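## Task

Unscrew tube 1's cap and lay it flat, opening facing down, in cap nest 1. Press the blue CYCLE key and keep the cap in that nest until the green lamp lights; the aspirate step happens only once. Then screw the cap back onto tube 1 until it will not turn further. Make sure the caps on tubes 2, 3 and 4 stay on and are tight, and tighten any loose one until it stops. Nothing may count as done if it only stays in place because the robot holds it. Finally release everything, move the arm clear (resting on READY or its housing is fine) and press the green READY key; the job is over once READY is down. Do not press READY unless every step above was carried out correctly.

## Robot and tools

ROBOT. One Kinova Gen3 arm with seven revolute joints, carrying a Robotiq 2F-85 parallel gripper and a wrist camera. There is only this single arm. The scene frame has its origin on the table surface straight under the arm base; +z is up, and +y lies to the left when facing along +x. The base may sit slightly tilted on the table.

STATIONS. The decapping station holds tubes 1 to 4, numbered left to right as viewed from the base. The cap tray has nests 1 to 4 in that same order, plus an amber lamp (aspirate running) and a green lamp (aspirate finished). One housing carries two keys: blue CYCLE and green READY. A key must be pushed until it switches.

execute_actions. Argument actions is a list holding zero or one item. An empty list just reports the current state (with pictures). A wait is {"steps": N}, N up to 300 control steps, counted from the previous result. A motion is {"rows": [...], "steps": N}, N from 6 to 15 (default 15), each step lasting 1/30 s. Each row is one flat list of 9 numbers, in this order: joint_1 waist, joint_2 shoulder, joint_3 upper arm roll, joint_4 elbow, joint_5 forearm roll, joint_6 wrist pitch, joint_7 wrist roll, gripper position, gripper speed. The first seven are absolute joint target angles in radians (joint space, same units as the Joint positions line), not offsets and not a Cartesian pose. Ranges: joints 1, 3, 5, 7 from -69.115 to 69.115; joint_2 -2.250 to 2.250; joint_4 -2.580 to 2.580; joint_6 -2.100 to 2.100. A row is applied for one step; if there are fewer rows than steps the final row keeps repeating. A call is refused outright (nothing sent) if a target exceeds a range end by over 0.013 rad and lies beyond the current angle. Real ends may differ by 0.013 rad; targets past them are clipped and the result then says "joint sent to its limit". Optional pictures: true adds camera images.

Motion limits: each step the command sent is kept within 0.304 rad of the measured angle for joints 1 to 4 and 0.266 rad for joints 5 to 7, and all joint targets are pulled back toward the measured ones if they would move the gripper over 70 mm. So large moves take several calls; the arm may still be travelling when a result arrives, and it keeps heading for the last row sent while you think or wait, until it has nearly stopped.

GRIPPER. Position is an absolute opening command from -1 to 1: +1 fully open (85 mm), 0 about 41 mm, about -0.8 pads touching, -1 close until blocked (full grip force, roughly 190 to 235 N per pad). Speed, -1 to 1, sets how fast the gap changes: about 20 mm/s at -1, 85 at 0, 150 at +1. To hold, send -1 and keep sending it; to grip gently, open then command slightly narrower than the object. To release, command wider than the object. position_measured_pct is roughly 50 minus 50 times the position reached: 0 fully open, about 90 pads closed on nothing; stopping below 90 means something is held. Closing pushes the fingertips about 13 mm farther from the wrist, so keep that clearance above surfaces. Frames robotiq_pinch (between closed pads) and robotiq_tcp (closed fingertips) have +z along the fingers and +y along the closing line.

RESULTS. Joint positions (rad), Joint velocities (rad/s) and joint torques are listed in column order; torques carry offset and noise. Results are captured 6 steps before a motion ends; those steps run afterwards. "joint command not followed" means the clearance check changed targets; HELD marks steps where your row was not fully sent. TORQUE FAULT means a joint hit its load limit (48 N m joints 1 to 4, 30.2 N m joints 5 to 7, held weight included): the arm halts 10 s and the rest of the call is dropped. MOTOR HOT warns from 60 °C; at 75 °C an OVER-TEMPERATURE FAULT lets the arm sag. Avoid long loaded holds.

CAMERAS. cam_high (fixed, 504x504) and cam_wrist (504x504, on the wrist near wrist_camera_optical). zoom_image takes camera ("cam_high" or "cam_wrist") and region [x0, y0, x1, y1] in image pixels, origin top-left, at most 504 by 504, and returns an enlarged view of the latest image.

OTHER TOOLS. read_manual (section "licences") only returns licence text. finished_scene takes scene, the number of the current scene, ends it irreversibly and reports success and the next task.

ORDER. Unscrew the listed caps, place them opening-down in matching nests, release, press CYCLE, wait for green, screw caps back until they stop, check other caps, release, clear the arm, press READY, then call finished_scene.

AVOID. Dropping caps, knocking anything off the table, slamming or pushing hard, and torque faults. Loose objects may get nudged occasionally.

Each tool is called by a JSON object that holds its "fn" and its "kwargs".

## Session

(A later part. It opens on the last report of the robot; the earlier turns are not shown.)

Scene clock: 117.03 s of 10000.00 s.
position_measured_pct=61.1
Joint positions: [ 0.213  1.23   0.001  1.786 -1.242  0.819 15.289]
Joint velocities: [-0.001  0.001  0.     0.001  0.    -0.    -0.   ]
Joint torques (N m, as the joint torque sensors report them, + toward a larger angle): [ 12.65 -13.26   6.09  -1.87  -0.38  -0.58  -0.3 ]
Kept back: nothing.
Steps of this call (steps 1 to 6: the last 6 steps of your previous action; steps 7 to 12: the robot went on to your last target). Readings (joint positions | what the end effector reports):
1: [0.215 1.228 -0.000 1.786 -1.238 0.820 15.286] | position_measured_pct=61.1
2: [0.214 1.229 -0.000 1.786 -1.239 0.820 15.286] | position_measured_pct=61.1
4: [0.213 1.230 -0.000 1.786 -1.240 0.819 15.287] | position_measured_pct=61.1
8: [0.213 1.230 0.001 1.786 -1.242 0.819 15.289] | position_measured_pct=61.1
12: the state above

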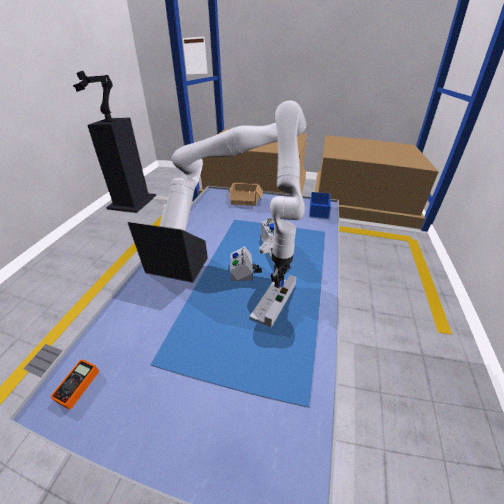

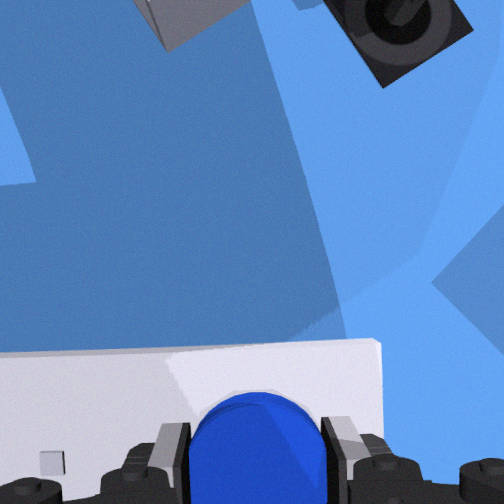

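{"fn": "execute_actions", "kwargs": {"actions": [{"rows": [[0.2129,1.2305,0,1.7860,-1.2412,0.8191,15.288,0.25,-0.6]], "steps": 15}]}}

{"fn": "execute_actions", "kwargs": {"actions": [{"steps": 12}], "pictures": true}}

Scene clock: 118.03 s of 10000.00 s.
position_measured_pct=50.8
Joint positions: [ 0.213  1.23  -0.     1.786 -1.241  0.819 15.288]
Joint velocities: [ 0.     0.001 -0.     0.     0.     0.    -0.   ]
Joint torques (N m, as the joint torque sensors report them, + toward a larger angle): [ 13.36 -14.09   6.4   -1.56  -0.18  -0.28  -0.34]
Steps of this call (steps 1 to 15: the robot went on to your last target; steps 16 to 21: nothing new was sent; steps 22 to 30: the first 9 steps of this action). Readings (joint positions | what the end effector reports):
22: [0.213 1.230 0.000 1.786 -1.242 0.819 15.289] | position_measured_pct=61.1
23: [0.214 1.230 0.000 1.786 -1.241 0.819 15.288] | position_measured_pct=61.1
25: [0.213 1.230 0.000 1.786 -1.241 0.819 15.288] | position_measured_pct=58.3
29: [0.213 1.230 -0.000 1.786 -1.241 0.819 15.288] | position_measured_pct=52.4
30: the state above

Scene clock: 118.43 s of 10000.00 s.
position_measured_pct=37.7
Joint positions: [ 0.213  1.23   0.     1.786 -1.241  0.819 15.288]
Joint velocities: [-0.002  0.001  0.    -0.     0.001 -0.    -0.001]
Joint torques (N m, as the joint torque sensors report them, + toward a larger angle): [ 13.4  -14.12   6.41  -1.58  -0.29  -0.22  -0.18]
Kept back: nothing.
Steps of this call (steps 1 to 6: the last 6 steps of your previous action; steps 7 to 12: the robot went on to your last target). Readings (joint positions | what the end effector reports):
1: [0.213 1.230 -0.000 1.786 -1.241 0.819 15.288] | position_measured_pct=49.2
2: [0.213 1.230 -0.000 1.786 -1.241 0.819 15.288] | position_measured_pct=47.6
4: [0.213 1.230 -0.000 1.786 -1.241 0.819 15.288] | position_measured_pct=44.4
8: [0.213 1.230 0.000 1.786 -1.241 0.819 15.288] | position_measured_pct=38.9
12: the state above

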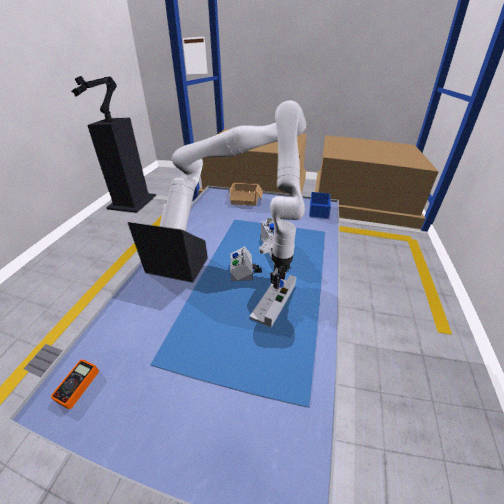

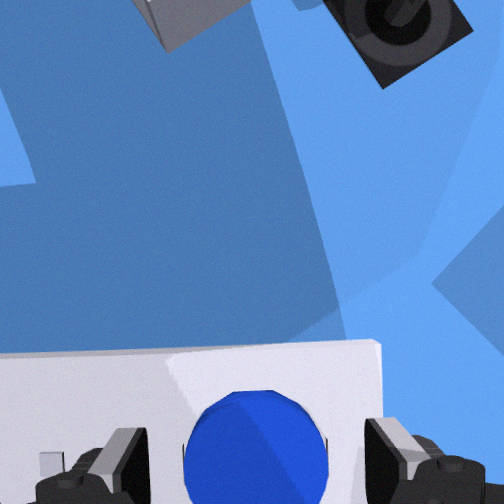

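{"fn": "execute_actions", "kwargs": {"actions": [{"rows": [[0.2251,1.2177,0,1.7882,-1.2204,0.8242,15.275,0.25,-0.6],[0.2251,1.2177,0,1.7882,-1.2204,0.8242,15.275,0.25,-0.6],[0.2251,1.2177,0,1.7882,-1.2204,0.8242,15.275,0.25,-0.6],[0.2485,1.1933,0,1.7911,-1.1801,0.8354,15.249,0.25,-0.6],[0.2485,1.1933,0,1.7911,-1.1801,0.8354,15.249,0.25,-0.6],[0.2485,1.1933,0,1.7911,-1.1801,0.8354,15.249,0.25,-0.6],[0.3241,1.1151,0,1.7877,-1.0494,0.8855,15.162,0.25,-0.6]], "steps": 15}]}}

{"fn": "execute_actions", "kwargs": {"actions": [{"steps": 10}], "pictures": true}}

Scene clock: 120.93 s of 10000.00 s.
position_measured_pct=37.7
Joint positions: [ 0.279  1.163 -0.002  1.791 -1.136  0.851 15.22 ]
Joint velocities: [ 0.593 -0.613 -0.021 -0.016  0.95   0.344 -0.631]
Joint torques (N m, as the joint torque sensors report them, + toward a larger angle): [ 17.34 -18.36   8.81  -3.6   -0.07  -0.3   -0.48]
Steps of this call (steps 1 to 15: the robot went on to your last target; steps 16 to 66: nothing new was sent; steps 67 to 75: the first 9 steps of this action). Readings (joint positions | what the end effector reports):
67: [0.214 1.229 -0.000 1.786 -1.240 0.819 15.287] | position_measured_pct=37.7
68: [0.220 1.223 -0.001 1.788 -1.232 0.821 15.283] | position_measured_pct=37.7
70: [0.226 1.217 0.000 1.788 -1.220 0.824 15.274] | position_measured_pct=37.7
74: [0.261 1.181 -0.001 1.791 -1.163 0.841 15.238] | position_measured_pct=37.7
75: the state above

Scene clock: 121.27 s of 10000.00 s.
position_measured_pct=37.7
Joint positions: [ 0.323  1.116  0.     1.788 -1.049  0.886 15.162]
Joint velocities: [ 0.012 -0.01   0.     0.     0.001 -0.     0.   ]
Joint torques (N m, as the joint torque sensors report them, + toward a larger angle): [ 12.98 -14.23   6.15  -2.88  -0.16  -0.22  -0.34]
Kept back: nothing.
Steps of this call (steps 1 to 6: the last 6 steps of your previous action; steps 7 to 10: the robot went on to your last target). Readings (joint positions | what the end effector reports):
1: [0.297 1.144 -0.001 1.789 -1.104 0.863 15.199] | position_measured_pct=37.7
2: [0.309 1.130 0.001 1.788 -1.078 0.874 15.181] | position_measured_pct=37.7
4: [0.319 1.120 0.002 1.787 -1.052 0.884 15.163] | position_measured_pct=37.7
8: [0.322 1.117 0.000 1.788 -1.049 0.886 15.162] | position_measured_pct=37.7
10: the state above

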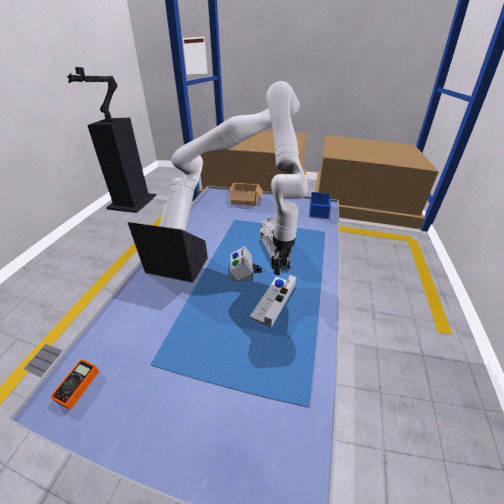

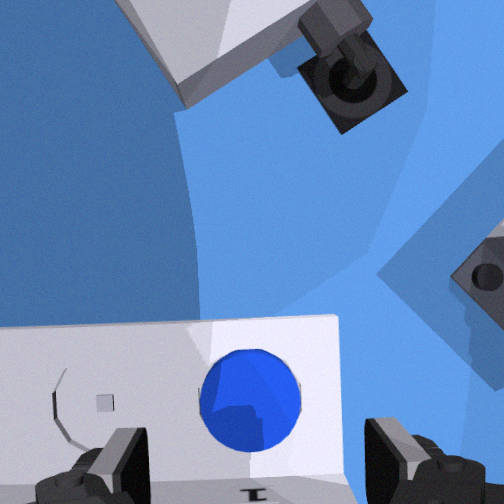

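{"fn": "zoom_image", "kwargs": {"camera": "cam_wrist", "region": [180, 330, 320, 470]}}

{"fn": "execute_actions", "kwargs": {"actions": [{"rows": [[0.4808,0.8609,0,2.2147,-1.0341,0.8176,15.375,-1,0.3]], "steps": 15}]}}

{"fn": "execute_actions", "kwargs": {"actions": [{"steps": 20}], "pictures": true}}

Region (180, 330, 320, 470) of cam_wrist's 504x504 image, scaled by 3.600.

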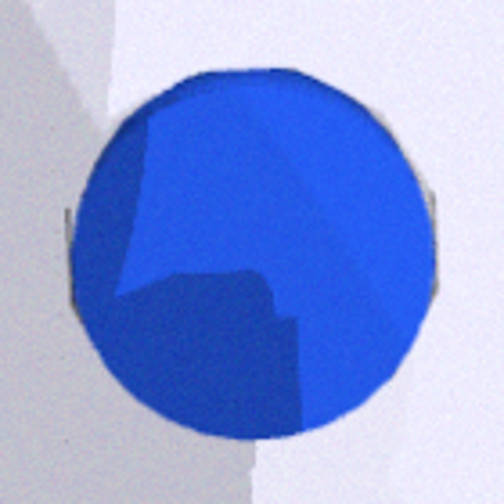

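Scene clock: 121.80 s of 10000.00 s.
position_measured_pct=61.1
Joint positions: [ 0.41   0.976  0.001  1.977 -1.042  0.849 15.276]
Joint velocities: [ 0.324 -0.513  0.006  1.081  0.043 -0.15   0.476]
Joint torques (N m, as the joint torque sensors report them, + toward a larger angle): [  9.9  -10.58   4.7   -2.75  -0.01  -0.13  -0.45]
Steps of this call (steps 1 to 7: the robot went on to your last target; steps 8 to 16: the first 9 steps of this action). Readings (joint positions | what the end effector reports):
8: [0.325 1.114 -0.000 1.789 -1.049 0.885 15.163] | position_measured_pct=37.7
9: [0.328 1.108 -0.001 1.795 -1.049 0.884 15.166] | position_measured_pct=38.5
11: [0.344 1.083 -0.001 1.822 -1.048 0.878 15.184] | position_measured_pct=43.3
15: [0.398 0.994 0.000 1.940 -1.043 0.854 15.259] | position_measured_pct=57.1
16: the state above

Scene clock: 122.47 s of 10000.00 s.
position_measured_pct=91.7
Joint positions: [ 0.481  0.861  0.     2.215 -1.034  0.818 15.375]
Joint velocities: [ 0.002 -0.002 -0.    -0.     0.001 -0.    -0.   ]
Joint torques (N m, as the joint torque sensors report them, + toward a larger angle): [ 9.25 -9.8   4.67 -2.89 -0.24 -0.23 -0.29]
Kept back: nothing.
Steps of this call (steps 1 to 6: the last 6 steps of your previous action; steps 7 to 20: the robot went on to your last target). Readings (joint positions | what the end effector reports):
1: [0.420 0.959 0.001 2.013 -1.040 0.844 15.291] | position_measured_pct=64.7
2: [0.431 0.942 0.000 2.049 -1.039 0.839 15.306] | position_measured_pct=68.3
4: [0.452 0.908 0.000 2.118 -1.037 0.830 15.335] | position_measured_pct=75.8
8: [0.475 0.870 0.000 2.203 -1.034 0.820 15.371] | position_measured_pct=90.5
20: the state above

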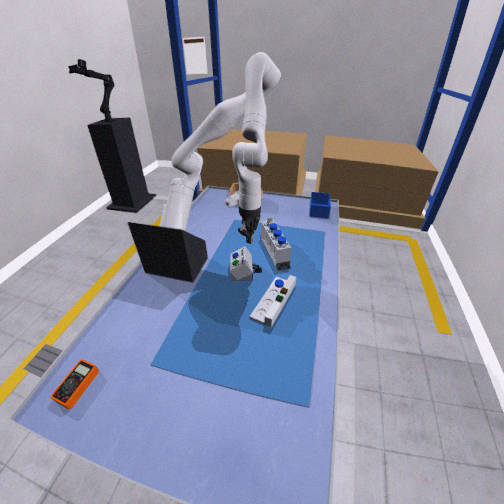

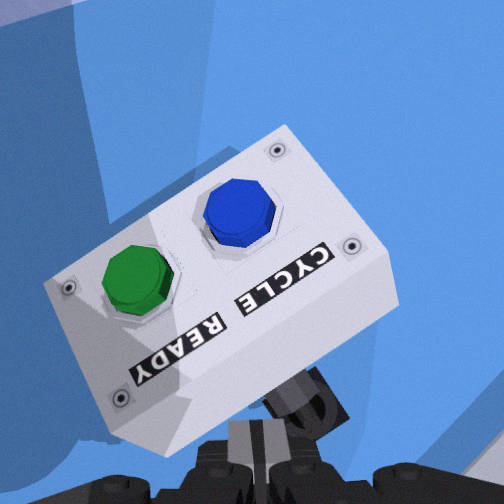

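{"fn": "execute_actions", "kwargs": {"actions": [{"rows": [[0.4925,0.9601,0,2.4578,-1.3669,0.6896,13.293,-1,0.3]], "steps": 15}]}}

{"fn": "execute_actions", "kwargs": {"actions": [{"steps": 45}], "pictures": true}}

Scene clock: 128.17 s of 10000.00 s.
position_measured_pct=91.7
Joint positions: [ 0.488  0.924 -0.     2.369 -1.231  0.736 15.166]
Joint velocities: [ 0.023  0.201 -0.002  0.556 -0.872 -0.297 -1.214]
Joint torques (N m, as the joint torque sensors report them, + toward a larger angle): [  8.73 -10.13   4.25  -2.76  -0.42  -0.16  -0.29]
Steps of this call (steps 1 to 15: the robot went on to your last target; steps 16 to 162: nothing new was sent; steps 163 to 171: the first 9 steps of this action). Readings (joint positions | what the end effector reports):
163: [0.481 0.861 -0.000 2.216 -1.035 0.817 15.374] | position_measured_pct=91.7
164: [0.481 0.864 0.000 2.221 -1.041 0.814 15.369] | position_measured_pct=91.7
166: [0.483 0.876 0.000 2.248 -1.070 0.800 15.340] | position_measured_pct=91.7
170: [0.487 0.917 0.000 2.349 -1.199 0.747 15.206] | position_measured_pct=91.7
171: the state above

Scene clock: 129.67 s of 10000.00 s.
position_measured_pct=91.7
Joint positions: [ 0.493  0.96   0.     2.458 -1.367  0.69  13.341]
Joint velocities: [ 0.001 -0.002  0.     0.001  0.001 -0.    -0.953]
Joint torques (N m, as the joint torque sensors report them, + toward a larger angle): [ 8.15 -9.1   3.72 -0.72 -0.27 -0.27 -0.4 ]
Kept back: nothing.
Steps of this call (steps 1 to 6: the last 6 steps of your previous action; steps 7 to 45: the robot went on to your last target). Readings (joint positions | what the end effector reports):
1: [0.489 0.931 -0.000 2.386 -1.257 0.727 15.125] | position_measured_pct=91.7
2: [0.489 0.936 -0.000 2.400 -1.279 0.720 15.084] | position_measured_pct=91.7
4: [0.490 0.944 -0.000 2.420 -1.310 0.709 15.003] | position_measured_pct=91.7
8: [0.492 0.953 -0.000 2.442 -1.343 0.698 14.841] | position_measured_pct=91.7
45: the state above

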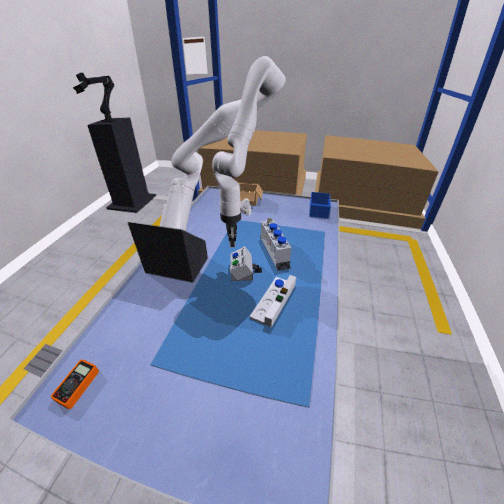

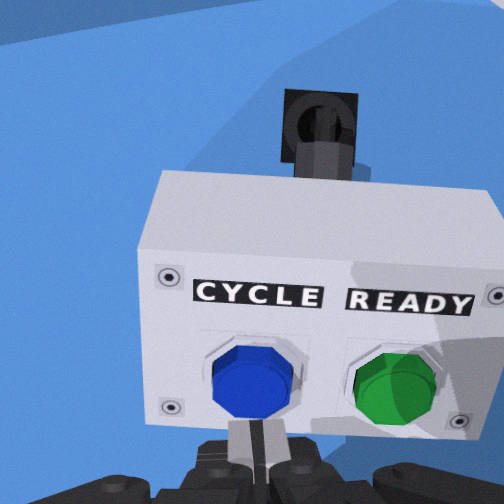

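{"fn": "zoom_image", "kwargs": {"camera": "cam_wrist", "region": [180, 310, 330, 460]}}

Region (180, 310, 330, 460) of cam_wrist's 504x504 image, scaled by 3.360.

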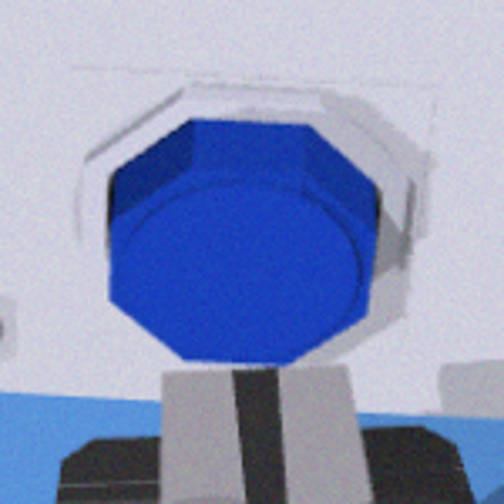

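{"fn": "execute_actions", "kwargs": {"actions": [{"rows": [[0.4096,1.0954,0,2.4872,-1.6434,0.7080,13.552,-1,0.3]], "steps": 15}]}}

{"fn": "execute_actions", "kwargs": {"actions": [{"steps": 12}], "pictures": true}}

Scene clock: 140.37 s of 10000.00 s.
position_measured_pct=91.7
Joint positions: [ 0.419  1.081 -0.     2.484 -1.615  0.706 13.526]
Joint velocities: [-0.158  0.26  -0.003  0.07  -0.721  0.044  0.67 ]
Joint torques (N m, as the joint torque sensors report them, + toward a larger angle): [  9.19 -11.61   4.26   0.64  -0.03  -0.09  -0.4 ]
Steps of this call (steps 1 to 30: the robot went on to your last target; steps 31 to 312: nothing new was sent; steps 313 to 321: the first 9 steps of this action). Readings (joint positions | what the end effector reports):
313: [0.492 0.962 0.000 2.458 -1.368 0.690 13.294] | position_measured_pct=91.7
314: [0.487 0.969 0.000 2.459 -1.378 0.690 13.303] | position_measured_pct=91.7
316: [0.469 0.998 0.001 2.465 -1.429 0.694 13.352] | position_measured_pct=91.7
320: [0.425 1.069 -0.000 2.481 -1.586 0.704 13.499] | position_measured_pct=91.7
321: the state above

Scene clock: 140.77 s of 10000.00 s.
position_measured_pct=91.7
Joint positions: [ 0.41   1.095 -0.     2.487 -1.643  0.708 13.552]
Joint velocities: [-0.002  0.004  0.     0.001  0.     0.     0.001]
Joint torques (N m, as the joint torque sensors report them, + toward a larger angle): [ 8.6  -9.76  3.81  0.88 -0.27 -0.27 -0.3 ]
Kept back: nothing.
Steps of this call (steps 1 to 6: the last 6 steps of your previous action; steps 7 to 12: the robot went on to your last target). Readings (joint positions | what the end effector reports):
1: [0.415 1.087 -0.000 2.486 -1.633 0.707 13.543] | position_measured_pct=91.7
2: [0.414 1.089 -0.000 2.486 -1.641 0.708 13.550] | position_measured_pct=91.7
4: [0.412 1.091 -0.000 2.487 -1.643 0.708 13.552] | position_measured_pct=91.7
8: [0.410 1.094 -0.000 2.487 -1.643 0.708 13.552] | position_measured_pct=91.7
12: the state above

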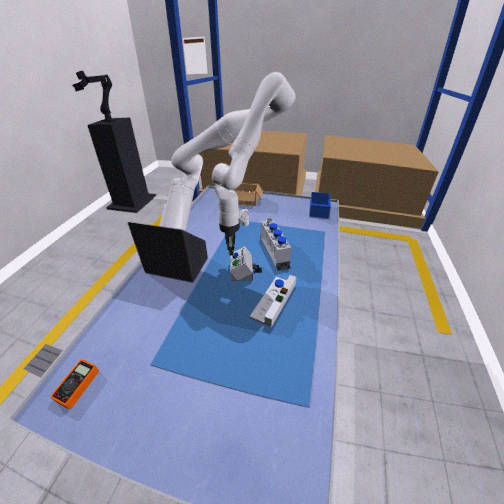

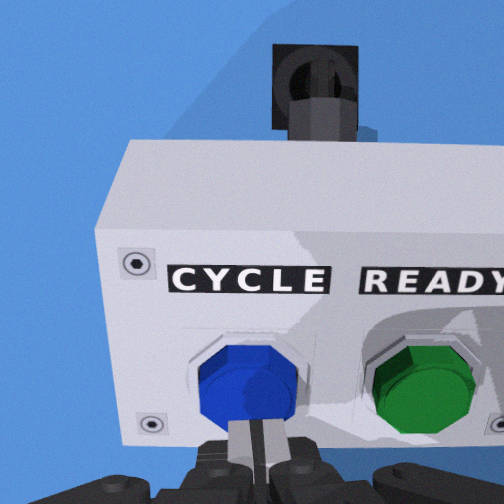

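{"fn": "zoom_image", "kwargs": {"camera": "cam_wrist", "region": [170, 310, 330, 470]}}

Region (170, 310, 330, 470) of cam_wrist's 504x504 image, scaled by 3.150.

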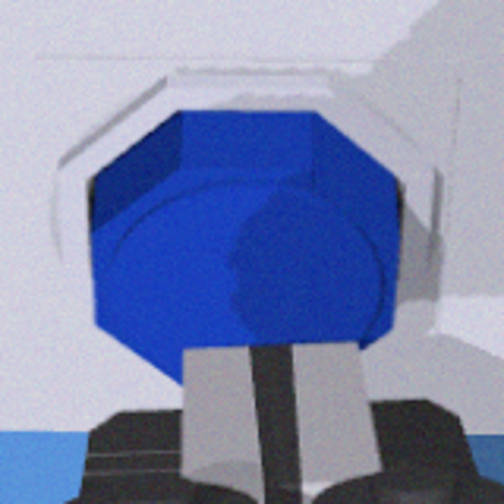

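{"fn": "execute_actions", "kwargs": {"actions": [{"rows": [[0.4056,1.0928,0,2.4926,-1.6500,0.7099,13.556,-1,0.3],[0.4056,1.0928,0,2.4926,-1.6500,0.7099,13.556,-1,0.3],[0.4038,1.0935,0,2.4922,-1.6519,0.7107,13.556,-1,0.3],[0.4020,1.0943,0,2.4917,-1.6537,0.7115,13.557,-1,0.3],[0.4002,1.0950,0,2.4913,-1.6556,0.7123,13.557,-1,0.3],[0.3985,1.0958,0,2.4908,-1.6574,0.7131,13.557,-1,0.3],[0.3967,1.0965,0,2.4904,-1.6593,0.7139,13.558,-1,0.3],[0.3949,1.0973,0,2.4900,-1.6611,0.7147,13.558,-1,0.3],[0.3931,1.0980,0,2.4895,-1.6630,0.7155,13.558,-1,0.3],[0.3913,1.0987,0,2.4891,-1.6649,0.7163,13.559,-1,0.3],[0.3895,1.0995,0,2.4886,-1.6667,0.7171,13.559,-1,0.3],[0.3877,1.1002,0,2.4882,-1.6686,0.7179,13.559,-1,0.3],[0.3860,1.1010,0,2.4877,-1.6704,0.7187,13.560,-1,0.3],[0.3842,1.1017,0,2.4873,-1.6723,0.7195,13.560,-1,0.3],[0.3824,1.1025,0,2.4869,-1.6741,0.7203,13.560,-1,0.3]], "steps": 15}]}}

{"fn": "execute_actions", "kwargs": {"actions": [{"steps": 12}], "pictures": true}}

Scene clock: 144.50 s of 10000.00 s.
position_measured_pct=91.7
Joint positions: [ 0.395  1.097  0.     2.49  -1.661  0.715 13.558]
Joint velocities: [-0.052  0.022 -0.    -0.015 -0.056  0.024  0.003]
Joint torques (N m, as the joint torque sensors report them, + toward a larger angle): [ 8.58 -9.83  3.82  1.15 -0.5  -0.18 -0.43]
Steps of this call (steps 1 to 30: the robot went on to your last target; steps 31 to 103: nothing new was sent; steps 104 to 112: the first 9 steps of this action). Readings (joint positions | what the end effector reports):
104: [0.408 1.095 0.000 2.488 -1.644 0.708 13.553] | position_measured_pct=91.7
105: [0.406 1.093 0.000 2.491 -1.648 0.709 13.555] | position_measured_pct=91.7
107: [0.404 1.094 -0.000 2.492 -1.652 0.711 13.556] | position_measured_pct=91.7
111: [0.397 1.097 0.000 2.490 -1.659 0.714 13.558] | position_measured_pct=91.7
112: the state above

Scene clock: 144.90 s of 10000.00 s.
position_measured_pct=91.7
Joint positions: [ 0.383  1.102  0.001  2.488 -1.674  0.72  13.56 ]
Joint velocities: [-0.001  0.     0.    -0.002 -0.     0.    -0.   ]
Joint torques (N m, as the joint torque sensors report them, + toward a larger angle): [ 8.15 -9.23  3.36  0.56 -0.36 -0.05 -0.35]
Kept back: nothing.
Steps of this call (steps 1 to 6: the last 6 steps of your previous action; steps 7 to 12: the robot went on to your last target). Readings (joint positions | what the end effector reports):
1: [0.393 1.098 0.000 2.490 -1.663 0.715 13.558] | position_measured_pct=91.7
2: [0.391 1.099 0.000 2.489 -1.665 0.716 13.559] | position_measured_pct=91.7
4: [0.388 1.100 -0.000 2.488 -1.668 0.718 13.559] | position_measured_pct=91.7
8: [0.383 1.102 0.000 2.488 -1.674 0.720 13.560] | position_measured_pct=91.7
12: the state above

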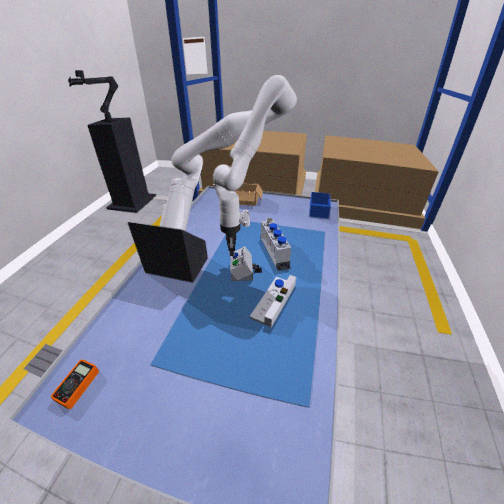

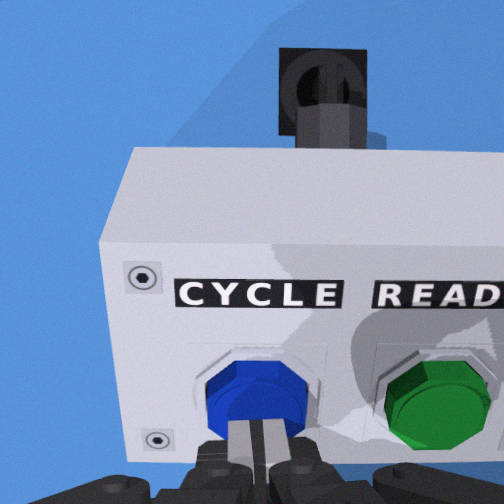

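{"fn": "execute_actions", "kwargs": {"actions": [{"rows": [[0.3813,1.1029,0,2.4866,-1.6752,0.7208,13.561,-1,0.3],[0.3802,1.1034,0,2.4863,-1.6763,0.7213,13.561,-1,0.3],[0.3792,1.1038,0,2.4861,-1.6775,0.7218,13.561,-1,0.3],[0.3781,1.1043,0,2.4858,-1.6786,0.7222,13.561,-1,0.3],[0.3770,1.1047,0,2.4855,-1.6797,0.7227,13.561,-1,0.3],[0.3759,1.1052,0,2.4853,-1.6808,0.7232,13.562,-1,0.3],[0.3749,1.1056,0,2.4850,-1.6819,0.7237,13.562,-1,0.3],[0.3738,1.1061,0,2.4847,-1.6830,0.7242,13.562,-1,0.3],[0.3727,1.1065,0,2.4845,-1.6842,0.7246,13.562,-1,0.3],[0.3717,1.1070,0,2.4842,-1.6853,0.7251,13.562,-1,0.3]], "steps": 15}]}}

{"fn": "execute_actions", "kwargs": {"actions": [{"steps": 8}], "pictures": true}}

Scene clock: 145.90 s of 10000.00 s.
position_measured_pct=91.7
Joint positions: [ 0.374  1.105  0.001  2.486 -1.683  0.724 13.562]
Joint velocities: [-0.032  0.013  0.001 -0.006 -0.034  0.013  0.001]
Joint torques (N m, as the joint torque sensors report them, + toward a larger angle): [ 8.32 -9.04  3.06  0.44 -0.55  0.07 -0.31]
Steps of this call (steps 1 to 21: the robot went on to your last target; steps 22 to 30: the first 9 steps of this action). Readings (joint positions | what the end effector reports):
22: [0.382 1.102 0.001 2.487 -1.674 0.720 13.560] | position_measured_pct=91.7
23: [0.381 1.103 0.001 2.487 -1.675 0.721 13.561] | position_measured_pct=91.7
25: [0.379 1.103 0.001 2.487 -1.677 0.721 13.561] | position_measured_pct=91.7
29: [0.375 1.105 0.001 2.486 -1.681 0.723 13.562] | position_measured_pct=91.7
30: the state above

Scene clock: 146.17 s of 10000.00 s.
position_measured_pct=91.7
Joint positions: [ 0.373  1.106  0.001  2.485 -1.685  0.725 13.562]
Joint velocities: [-0.    -0.002  0.     0.     0.     0.    -0.   ]
Joint torques (N m, as the joint torque sensors report them, + toward a larger angle): [ 8.08 -9.07  3.09  0.34 -0.53  0.01 -0.31]
Kept back: nothing.
Steps of this call (steps 1 to 6: the last 6 steps of your previous action; steps 7 to 8: the robot went on to your last target). Readings (joint positions | what the end effector reports):
1: [0.373 1.106 0.001 2.485 -1.684 0.724 13.562] | position_measured_pct=91.7
2: [0.373 1.106 0.001 2.485 -1.684 0.725 13.562] | position_measured_pct=91.7
4: [0.373 1.106 0.001 2.485 -1.685 0.725 13.562] | position_measured_pct=91.7
8: the state above

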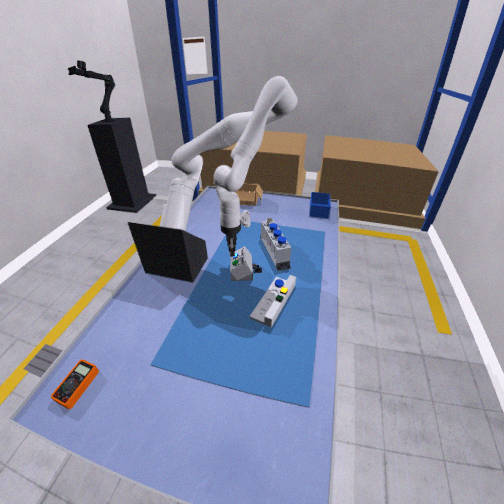

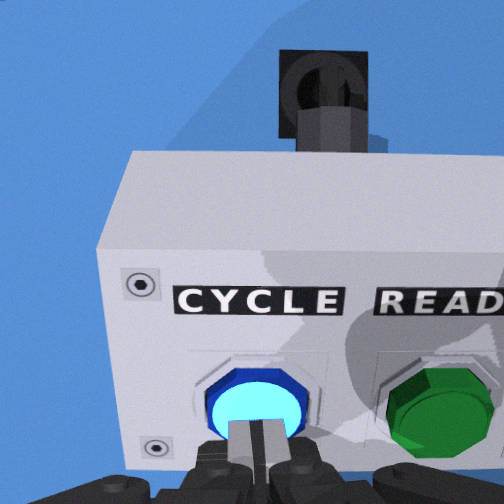

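{"fn": "execute_actions", "kwargs": {"actions": [{"rows": [[0.3824,1.1025,0,2.4869,-1.6741,0.7203,13.560,-1,0.3],[0.3824,1.1025,0,2.4869,-1.6741,0.7203,13.560,-1,0.3],[0.4056,1.0928,0,2.4926,-1.6500,0.7099,13.556,-1,0.3],[0.4056,1.0928,0,2.4926,-1.6500,0.7099,13.556,-1,0.3],[0.4056,1.0928,0,2.4926,-1.6500,0.7099,13.556,-1,0.3],[0.4056,1.0928,0,2.4926,-1.6500,0.7099,13.556,-1,0.3],[0.4490,1.0265,0,2.4752,-1.5085,0.6998,13.60,-1,0.3],[0.4490,1.0265,0,2.4752,-1.5085,0.6998,13.65,-1,0.3],[0.4490,1.0265,0,2.4752,-1.5085,0.6998,13.70,-1,0.3],[0.4925,0.9601,0,2.4578,-1.3669,0.6896,13.85,-1,0.3]], "steps": 15}]}}

{"fn": "execute_actions", "kwargs": {"actions": [{"rows": [[0.4925,0.9601,0,2.4578,-1.3669,0.6896,14.3,0.3,0],[0.4925,0.9601,0,2.4578,-1.3669,0.6896,14.3,0.3,0],[0.4925,0.9601,0,2.4578,-1.3669,0.6896,14.3,0.3,0],[0.4866,0.9105,0,2.3362,-1.2005,0.7536,14.6,0.3,0],[0.4866,0.9105,0,2.3362,-1.2005,0.7536,14.6,0.3,0],[0.4866,0.9105,0,2.3362,-1.2005,0.7536,14.6,0.3,0],[0.4866,0.9105,0,2.3362,-1.2005,0.7536,14.6,0.3,0],[0.4808,0.8609,0,2.2147,-1.0341,0.8176,15.0,0.3,0]], "steps": 15}]}}

{"fn": "execute_actions", "kwargs": {"actions": [{"rows": [[0.4024,0.9880,0,2.0012,-1.0418,0.8516,15.1,0.3,0],[0.4024,0.9880,0,2.0012,-1.0418,0.8516,15.1,0.3,0],[0.4024,0.9880,0,2.0012,-1.0418,0.8516,15.1,0.3,0],[0.4024,0.9880,0,2.0012,-1.0418,0.8516,15.1,0.3,0],[0.4024,0.9880,0,2.0012,-1.0418,0.8516,15.1,0.3,0],[0.4024,0.9880,0,2.0012,-1.0418,0.8516,15.1,0.3,0],[0.3241,1.1151,0,1.7877,-1.0494,0.8855,15.162,0.3,0]], "steps": 15}]}}

{"fn": "execute_actions", "kwargs": {"actions": [{"steps": 20}], "pictures": true}}

Scene clock: 149.53 s of 10000.00 s.
position_measured_pct=91.7
Joint positions: [ 0.417  1.074 -0.     2.487 -1.619  0.707 13.569]
Joint velocities: [ 0.285 -0.416 -0.004 -0.11   0.754 -0.054  0.37 ]
Joint torques (N m, as the joint torque sensors report them, + toward a larger angle): [  9.55 -11.57   4.3    0.82  -0.22  -0.09  -0.05]
Steps of this call (steps 1 to 15: the robot went on to your last target; steps 16 to 92: nothing new was sent; steps 93 to 101: the first 9 steps of this action). Readings (joint positions | what the end effector reports):
93: [0.374 1.106 0.001 2.485 -1.684 0.724 13.562] | position_measured_pct=91.7
94: [0.380 1.103 0.000 2.487 -1.679 0.722 13.561] | position_measured_pct=91.7
96: [0.395 1.097 -0.000 2.490 -1.665 0.716 13.559] | position_measured_pct=91.7
100: [0.409 1.086 -0.000 2.491 -1.639 0.709 13.561] | position_measured_pct=91.7
101: the state above

Scene clock: 150.03 s of 10000.00 s.
position_measured_pct=72.6
Joint positions: [ 0.486  0.932 -0.     2.392 -1.279  0.724 14.132]
Joint velocities: [-0.013 -0.332 -0.    -0.767  1.02   0.397  1.149]
Joint torques (N m, as the joint torque sensors report them, + toward a larger angle): [  8.28 -10.58   3.95  -2.81  -0.56  -0.22  -0.24]
Steps of this call (steps 1 to 6: the last 6 steps of your previous action; steps 7 to 15: the first 9 steps of this action). Readings (joint positions | what the end effector reports):
7: [0.481 0.977 0.000 2.462 -1.401 0.692 13.810] | position_measured_pct=91.7
8: [0.483 0.972 0.001 2.461 -1.384 0.691 13.849] | position_measured_pct=91.7
10: [0.486 0.968 0.000 2.460 -1.373 0.691 13.930] | position_measured_pct=86.9
14: [0.487 0.942 -0.000 2.415 -1.310 0.712 14.092] | position_measured_pct=75.8
15: the state above

Scene clock: 150.53 s of 10000.00 s.
position_measured_pct=35.3
Joint positions: [ 0.416  0.969  0.001  2.043 -1.053  0.845 14.724]
Joint velocities: [-0.433  0.694 -0.002 -1.12   0.025  0.189  0.98 ]
Joint torques (N m, as the joint torque sensors report them, + toward a larger angle): [ 9.58 -9.52  4.82 -3.98 -0.59 -0.5  -0.26]
Steps of this call (steps 1 to 6: the last 6 steps of your previous action; steps 7 to 15: the first 9 steps of this action). Readings (joint positions | what the end effector reports):
7: [0.482 0.881 0.000 2.256 -1.092 0.796 14.414] | position_measured_pct=51.6
8: [0.480 0.882 0.000 2.242 -1.081 0.803 14.454] | position_measured_pct=48.8
10: [0.470 0.892 0.000 2.197 -1.068 0.817 14.530] | position_measured_pct=42.9
14: [0.431 0.947 0.001 2.078 -1.054 0.839 14.690] | position_measured_pct=35.7
15: the state above

Scene clock: 151.20 s of 10000.00 s.
position_measured_pct=34.9
Joint positions: [ 0.324  1.115 -0.     1.788 -1.049  0.885 15.162]
Joint velocities: [-0.002  0.004 -0.     0.     0.001 -0.     0.   ]
Joint torques (N m, as the joint torque sensors report them, + toward a larger angle): [ 13.12 -13.77   6.23  -3.08  -0.24  -0.17  -0.29]
Kept back: nothing.
Steps of this call (steps 1 to 6: the last 6 steps of your previous action; steps 7 to 20: the robot went on to your last target). Readings (joint positions | what the end effector reports):
1: [0.402 0.992 0.000 2.005 -1.052 0.851 14.758] | position_measured_pct=34.9
2: [0.390 1.012 0.000 1.968 -1.052 0.857 14.796] | position_measured_pct=34.9
4: [0.369 1.044 -0.000 1.908 -1.052 0.866 14.876] | position_measured_pct=34.9
8: [0.343 1.086 -0.000 1.834 -1.050 0.878 15.039] | position_measured_pct=34.9
20: the state above

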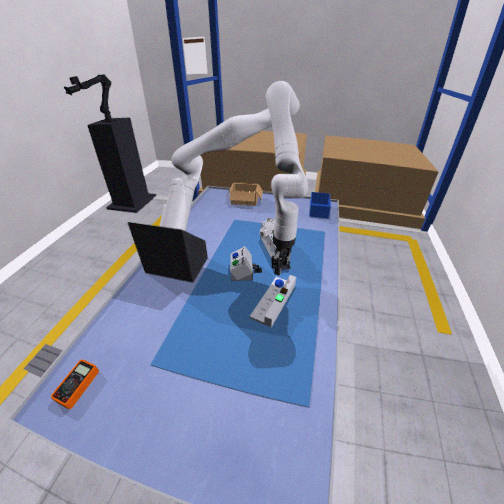

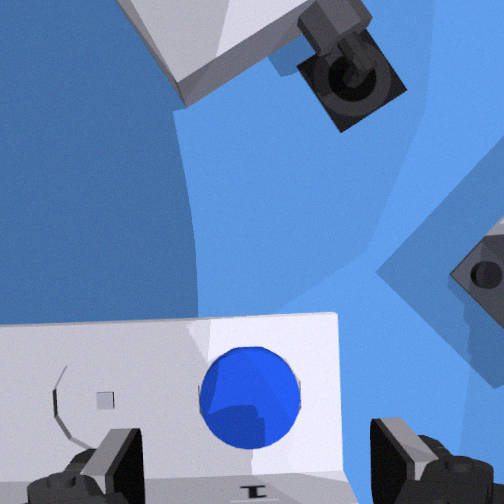

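{"fn": "execute_actions", "kwargs": {"actions": [], "pictures": true}}

Scene clock: 154.23 s of 10000.00 s.
position_measured_pct=34.9
Joint positions: [ 0.324  1.115 -0.     1.788 -1.049  0.885 15.162]
Joint velocities: [-0.002  0.    -0.     0.001 -0.    -0.     0.001]
Joint torques (N m, as the joint torque sensors report them, + toward a larger angle): [ 12.97 -13.88   6.1   -2.92  -0.27  -0.24  -0.25]
Kept back: nothing.
Steps of this call (steps 1 to 15: the robot went on to your last target; steps 16 to 91: nothing new was sent). Readings (joint positions | what the end effector reports):
1: [0.324 1.115 -0.000 1.788 -1.049 0.885 15.162] | position_measured_pct=34.9
2: [0.324 1.115 -0.000 1.788 -1.049 0.885 15.162] | position_measured_pct=34.9
4: [0.324 1.115 -0.000 1.788 -1.049 0.885 15.162] | position_measured_pct=34.9
8: [0.324 1.115 -0.000 1.788 -1.049 0.885 15.162] | position_measured_pct=34.9
91: the state above
The arm was judged still, so your last target was given up. Only a new action makes it travel on or press farther. Fingers that are still opening or closing keep moving.

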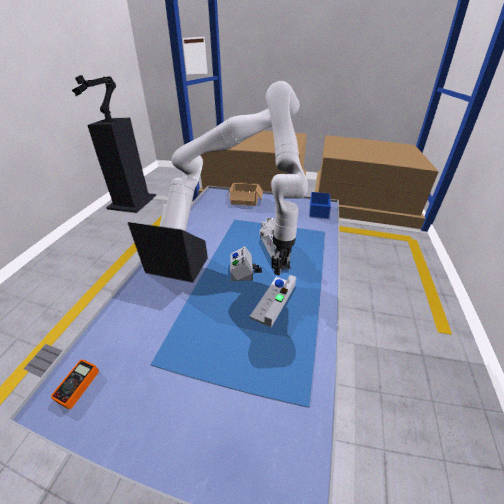

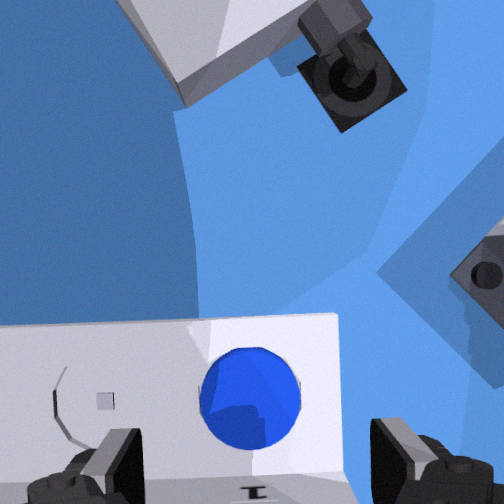

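{"fn": "execute_actions", "kwargs": {"actions": [{"rows": [[0.3090,1.1307,0,1.7884,-1.0755,0.8755,15.179,0.3,0],[0.2939,1.1464,0,1.7891,-1.1017,0.8655,15.197,0.3,0],[0.2787,1.1620,0,1.7897,-1.1278,0.8554,15.214,0.3,0],[0.2636,1.1777,0,1.7904,-1.1540,0.8454,15.232,0.3,0],[0.2485,1.1933,0,1.7911,-1.1801,0.8354,15.249,0.3,0],[0.2485,1.1933,0,1.7911,-1.1801,0.8354,15.249,0.3,0],[0.2485,1.1933,0,1.7911,-1.1801,0.8354,15.249,0.3,0],[0.2407,1.2014,0,1.7901,-1.1935,0.8317,15.258,0.3,0],[0.2329,1.2096,0,1.7892,-1.2070,0.8279,15.266,0.3,0],[0.2251,1.2177,0,1.7882,-1.2204,0.8242,15.275,0.3,0]], "steps": 15}]}}

Scene clock: 155.00 s of 10000.00 s.
position_measured_pct=34.9
Joint positions: [ 0.245  1.197 -0.001  1.79  -1.188  0.834 15.254]
Joint velocities: [-0.205  0.215  0.028 -0.033 -0.332 -0.103  0.208]
Joint torques (N m, as the joint torque sensors report them, + toward a larger angle): [ 11.73 -12.06   5.77  -1.53  -0.03  -0.29  -0.65]
Steps of this call (steps 1 to 14: nothing new was sent; steps 15 to 23: the first 9 steps of this action). Readings (joint positions | what the end effector reports):
15: [0.323 1.116 0.000 1.788 -1.051 0.885 15.163] | position_measured_pct=34.9
16: [0.316 1.123 0.001 1.787 -1.059 0.882 15.168] | position_measured_pct=34.9
18: [0.291 1.149 0.002 1.788 -1.099 0.866 15.194] | position_measured_pct=34.9
22: [0.251 1.191 -0.002 1.791 -1.178 0.837 15.248] | position_measured_pct=34.9
23: the state above

{"fn": "execute_actions", "kwargs": {"actions": [{"rows": [[0.2220,1.2210,0,1.7877,-1.2257,0.8228,15.278,0.3,0],[0.2189,1.2243,0,1.7872,-1.2310,0.8215,15.281,0.3,0],[0.2165,1.2267,0,1.7867,-1.2350,0.8205,15.284,0.3,0],[0.2157,1.2276,0,1.7866,-1.2364,0.8202,15.285,0.3,0]], "steps": 12}], "pictures": true}}

Scene clock: 215.20 s of 10000.00 s.
position_measured_pct=34.9
Joint positions: [ 0.216  1.227 -0.     1.787 -1.236  0.82  15.285]
Joint velocities: [-0.002 -0.     0.005 -0.004 -0.007 -0.002  0.005]
Joint torques (N m, as the joint torque sensors report them, + toward a larger angle): [ 13.27 -13.85   6.41  -1.7   -0.06  -0.18  -0.53]
Steps of this call (steps 1 to 6: the last 6 steps of your previous action; steps 7 to 30: the robot went on to your last target; steps 31 to 1800: nothing new was sent; steps 1801 to 1806: the first 6 steps of this action). Readings (joint positions | what the end effector reports):
1801: [0.224 1.219 0.000 1.788 -1.221 0.824 15.276] | position_measured_pct=34.9
1802: [0.221 1.222 0.001 1.787 -1.225 0.823 15.278] | position_measured_pct=34.9
1804: [0.217 1.226 -0.000 1.787 -1.234 0.821 15.283] | position_measured_pct=34.9
1806: the state above

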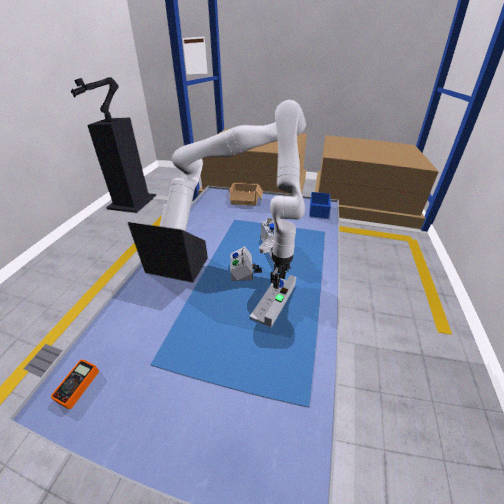

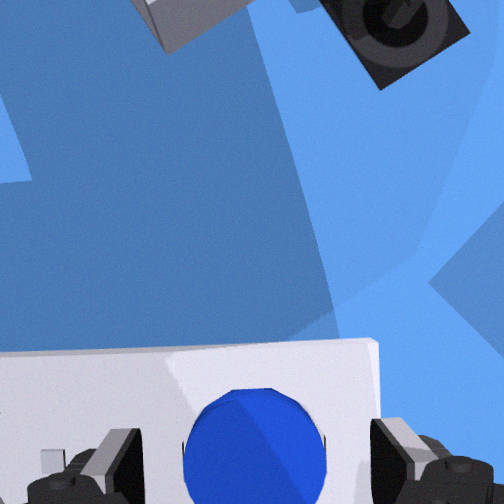

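{"fn": "execute_actions", "kwargs": {"actions": [{"rows": [[0.2157,1.2276,0,1.7866,-1.2364,0.8202,15.285,-1,0]], "steps": 15}]}}

Scene clock: 215.70 s of 10000.00 s.
position_measured_pct=54.0
Joint positions: [ 0.216  1.228 -0.     1.787 -1.236  0.82  15.285]
Joint velocities: [-0.     0.     0.     0.001  0.     0.    -0.   ]
Joint torques (N m, as the joint torque sensors report them, + toward a larger angle): [ 13.34 -14.05   6.22  -1.62  -0.4   -0.25  -0.3 ]
Steps of this call (steps 1 to 6: the last 6 steps of your previous action; steps 7 to 15: the first 9 steps of this action). Readings (joint positions | what the end effector reports):
7: [0.216 1.228 -0.000 1.787 -1.236 0.820 15.285] | position_measured_pct=34.9
8: [0.216 1.228 0.000 1.787 -1.236 0.820 15.285] | position_measured_pct=35.3
10: [0.216 1.228 0.000 1.787 -1.236 0.820 15.285] | position_measured_pct=39.7
14: [0.216 1.228 -0.000 1.787 -1.236 0.820 15.285] | position_measured_pct=50.8
15: the state above

{"fn": "execute_actions", "kwargs": {"actions": [{"rows": [[0.2157,1.2276,0,1.7866,-1.2364,0.8202,15.285,-1,0]], "steps": 12}]}}

Scene clock: 216.10 s of 10000.00 s.
position_measured_pct=62.3
Joint positions: [ 0.217  1.227  0.001  1.787 -1.236  0.82  15.285]
Joint velocities: [-0.001  0.001 -0.     0.001 -0.001  0.     0.   ]
Joint torques (N m, as the joint torque sensors report them, + toward a larger angle): [ 12.59 -13.26   5.91  -1.74  -0.37  -0.28  -0.31]
Steps of this call (steps 1 to 6: the last 6 steps of your previous action; steps 7 to 12: the first 6 steps of this action). Readings (joint positions | what the end effector reports):
7: [0.217 1.227 0.001 1.787 -1.236 0.820 15.285] | position_measured_pct=62.3
8: [0.217 1.227 0.001 1.787 -1.236 0.820 15.285] | position_measured_pct=62.3
10: [0.217 1.227 0.001 1.787 -1.236 0.820 15.285] | position_measured_pct=62.3
12: the state above

{"fn": "execute_actions", "kwargs": {"actions": [{"rows": [[0.2173,1.2259,0,1.7869,-1.2337,0.8208,15.283,-1,0],[0.2199,1.2232,0,1.7873,-1.2293,0.8219,15.280,-1,0],[0.2225,1.2204,0,1.7878,-1.2248,0.8231,15.278,-1,0],[0.2251,1.2177,0,1.7882,-1.2204,0.8242,15.275,-1,0],[0.2298,1.2128,0,1.7888,-1.2123,0.8264,15.270,-1,0],[0.2345,1.2079,0,1.7894,-1.2043,0.8287,15.265,-1,0],[0.2392,1.2031,0,1.7900,-1.1962,0.8309,15.259,-1,0],[0.2438,1.1982,0,1.7905,-1.1882,0.8332,15.254,-1,0],[0.2485,1.1933,0,1.7911,-1.1801,0.8354,15.249,-1,0],[0.2611,1.1803,0,1.7905,-1.1583,0.8438,15.235,-1,0],[0.2737,1.1672,0,1.7900,-1.1365,0.8521,15.220,-1,0],[0.2863,1.1542,0,1.7894,-1.1148,0.8605,15.206,-1,0],[0.2989,1.1412,0,1.7888,-1.0930,0.8688,15.191,-1,0],[0.3115,1.1281,0,1.7883,-1.0712,0.8772,15.177,-1,0],[0.3241,1.1151,0,1.7877,-1.0494,0.8855,15.162,-1,0]], "steps": 15}], "pictures": true}}

Scene clock: 216.87 s of 10000.00 s.
position_measured_pct=62.3
Joint positions: [ 0.243  1.199 -0.     1.79  -1.191  0.832 15.256]
Joint velocities: [ 0.134 -0.14   0.002  0.017  0.238  0.066 -0.153]
Joint torques (N m, as the joint torque sensors report them, + toward a larger angle): [ 13.33 -14.34   6.69  -1.77  -0.1   -0.13  -0.34]
Steps of this call (steps 1 to 6: the last 6 steps of your previous action; steps 7 to 14: the robot went on to your last target; steps 15 to 23: the first 9 steps of this action). Readings (joint positions | what the end effector reports):
15: [0.217 1.226 0.000 1.787 -1.236 0.820 15.285] | position_measured_pct=62.3
16: [0.219 1.224 0.000 1.787 -1.233 0.821 15.283] | position_measured_pct=62.3
18: [0.223 1.220 -0.000 1.788 -1.226 0.823 15.278] | position_measured_pct=62.3
22: [0.238 1.204 -0.000 1.790 -1.199 0.830 15.261] | position_measured_pct=62.3
23: the state above

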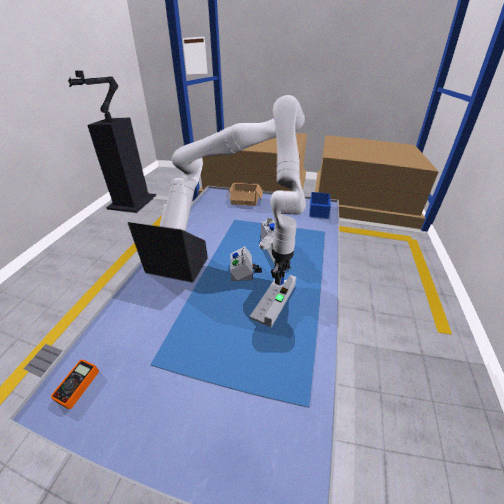

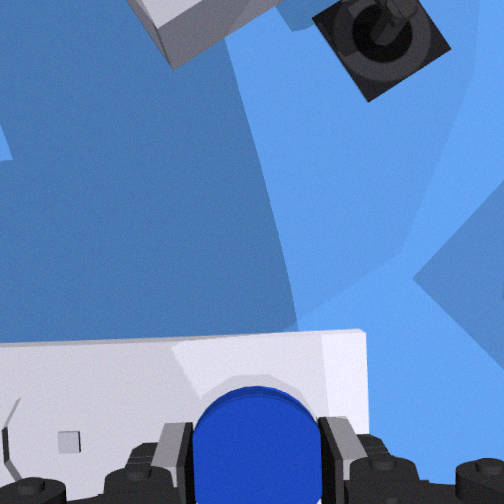

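{"fn": "execute_actions", "kwargs": {"actions": [{"rows": [[0.3414,1.0934,0,1.7850,-1.0197,0.9032,15.13,-1,0],[0.3586,1.0717,0,1.7823,-0.9900,0.9209,15.095,-1,0],[0.3759,1.0500,0,1.7796,-0.9603,0.9386,15.06,-1,0],[0.3931,1.0283,0,1.7769,-0.9306,0.9563,15.025,-1,0],[0.4104,1.0066,0,1.7742,-0.9009,0.9740,14.99,-1,0],[0.3886,0.9749,0,1.7959,-0.9111,0.9710,14.955,-1,0],[0.3667,0.9433,0,1.8176,-0.9213,0.9680,14.92,-1,0],[0.3449,0.9116,0,1.8392,-0.9315,0.9650,14.885,-1,0],[0.3230,0.8800,0,1.8609,-0.9417,0.9620,14.85,-1,0],[0.3012,0.8483,0,1.8826,-0.9520,0.9590,14.815,-1,0],[0.2794,0.8166,0,1.9043,-0.9622,0.9560,14.78,-1,0],[0.2575,0.7850,0,1.9260,-0.9724,0.9530,14.745,-1,0],[0.2357,0.7533,0,1.9476,-0.9826,0.9500,14.71,-1,0],[0.2138,0.7217,0,1.9693,-0.9928,0.9470,14.675,-1,0],[0.192,0.690,0,1.991,-1.003,0.944,14.64,-1,0]], "steps": 15}]}}

Scene clock: 218.77 s of 10000.00 s.
position_measured_pct=62.3
Joint positions: [ 0.396  0.967  0.003  1.791 -0.918  0.962 14.955]
Joint velocities: [-0.11  -0.782  0.007  0.266 -0.008  0.024 -0.933]
Joint torques (N m, as the joint torque sensors report them, + toward a larger angle): [  8.2  -13.6    3.32  -3.2   -0.27   0.35  -0.12]
Steps of this call (steps 1 to 6: the last 6 steps of your previous action; steps 7 to 30: the robot went on to your last target; steps 31 to 48: nothing new was sent; steps 49 to 57: the first 9 steps of this action). Readings (joint positions | what the end effector reports):
49: [0.325 1.114 -0.000 1.788 -1.048 0.886 15.161] | position_measured_pct=62.3
50: [0.331 1.107 -0.001 1.787 -1.041 0.890 15.154] | position_measured_pct=62.3
52: [0.354 1.078 -0.002 1.784 -1.006 0.912 15.114] | position_measured_pct=62.3
56: [0.397 0.992 0.002 1.784 -0.920 0.960 14.986] | position_measured_pct=62.3
57: the state above

{"fn": "execute_actions", "kwargs": {"actions": [{"rows": [[0.1702,0.6590,0,2.0127,-1.0131,0.9409,14.605,-1,0],[0.1483,0.6279,0,2.0344,-1.0232,0.9378,14.57,-1,0],[0.1265,0.5969,0,2.0561,-1.0334,0.9348,14.535,-1,0],[0.1047,0.5659,0,2.0778,-1.0435,0.9317,14.50,-1,0],[0.0829,0.5349,0,2.0996,-1.0536,0.9286,14.465,-1,0],[0.0610,0.5038,0,2.1213,-1.0637,0.9255,14.43,-1,0],[0.0392,0.4728,0,2.1430,-1.0738,0.9224,14.395,-1,0],[0.0174,0.4418,0,2.1647,-1.0840,0.9194,14.36,-1,0],[-0.0045,0.4107,0,2.1864,-1.0941,0.9163,14.325,-1,0],[-0.0263,0.3797,0,2.2081,-1.1042,0.9132,14.29,-1,0],[-0.0263,0.3797,0,2.2081,-1.1042,0.9132,14.255,-1,0],[-0.0263,0.3797,0,2.2081,-1.1042,0.9132,14.22,-1,0],[-0.0263,0.3797,0,2.2081,-1.1042,0.9132,14.185,-1,0],[-0.0263,0.3797,0,2.2081,-1.1042,0.9132,14.15,-1,0],[-0.0263,0.3797,0,2.2081,-1.1042,0.9132,14.115,-1,0]], "steps": 15}]}}

Scene clock: 219.63 s of 10000.00 s.
position_measured_pct=62.3
Joint positions: [ 0.069  0.515 -0.     2.11  -1.059  0.927 14.448]
Joint velocities: [-0.614 -0.87  -0.005  0.625 -0.294 -0.088 -1.019]
Joint torques (N m, as the joint torque sensors report them, + toward a larger angle): [10.24 -9.78  6.2  -2.63 -0.2  -0.31 -0.21]
Steps of this call (steps 1 to 6: the last 6 steps of your previous action; steps 7 to 17: the robot went on to your last target; steps 18 to 26: the first 9 steps of this action). Readings (joint positions | what the end effector reports):
18: [0.193 0.691 0.000 1.992 -1.003 0.944 14.639] | position_measured_pct=62.3
19: [0.187 0.683 0.001 1.996 -1.005 0.943 14.634] | position_measured_pct=62.3
21: [0.165 0.652 0.002 2.015 -1.013 0.939 14.604] | position_measured_pct=62.3
25: [0.089 0.544 0.000 2.089 -1.049 0.930 14.482] | position_measured_pct=62.3
26: the state above


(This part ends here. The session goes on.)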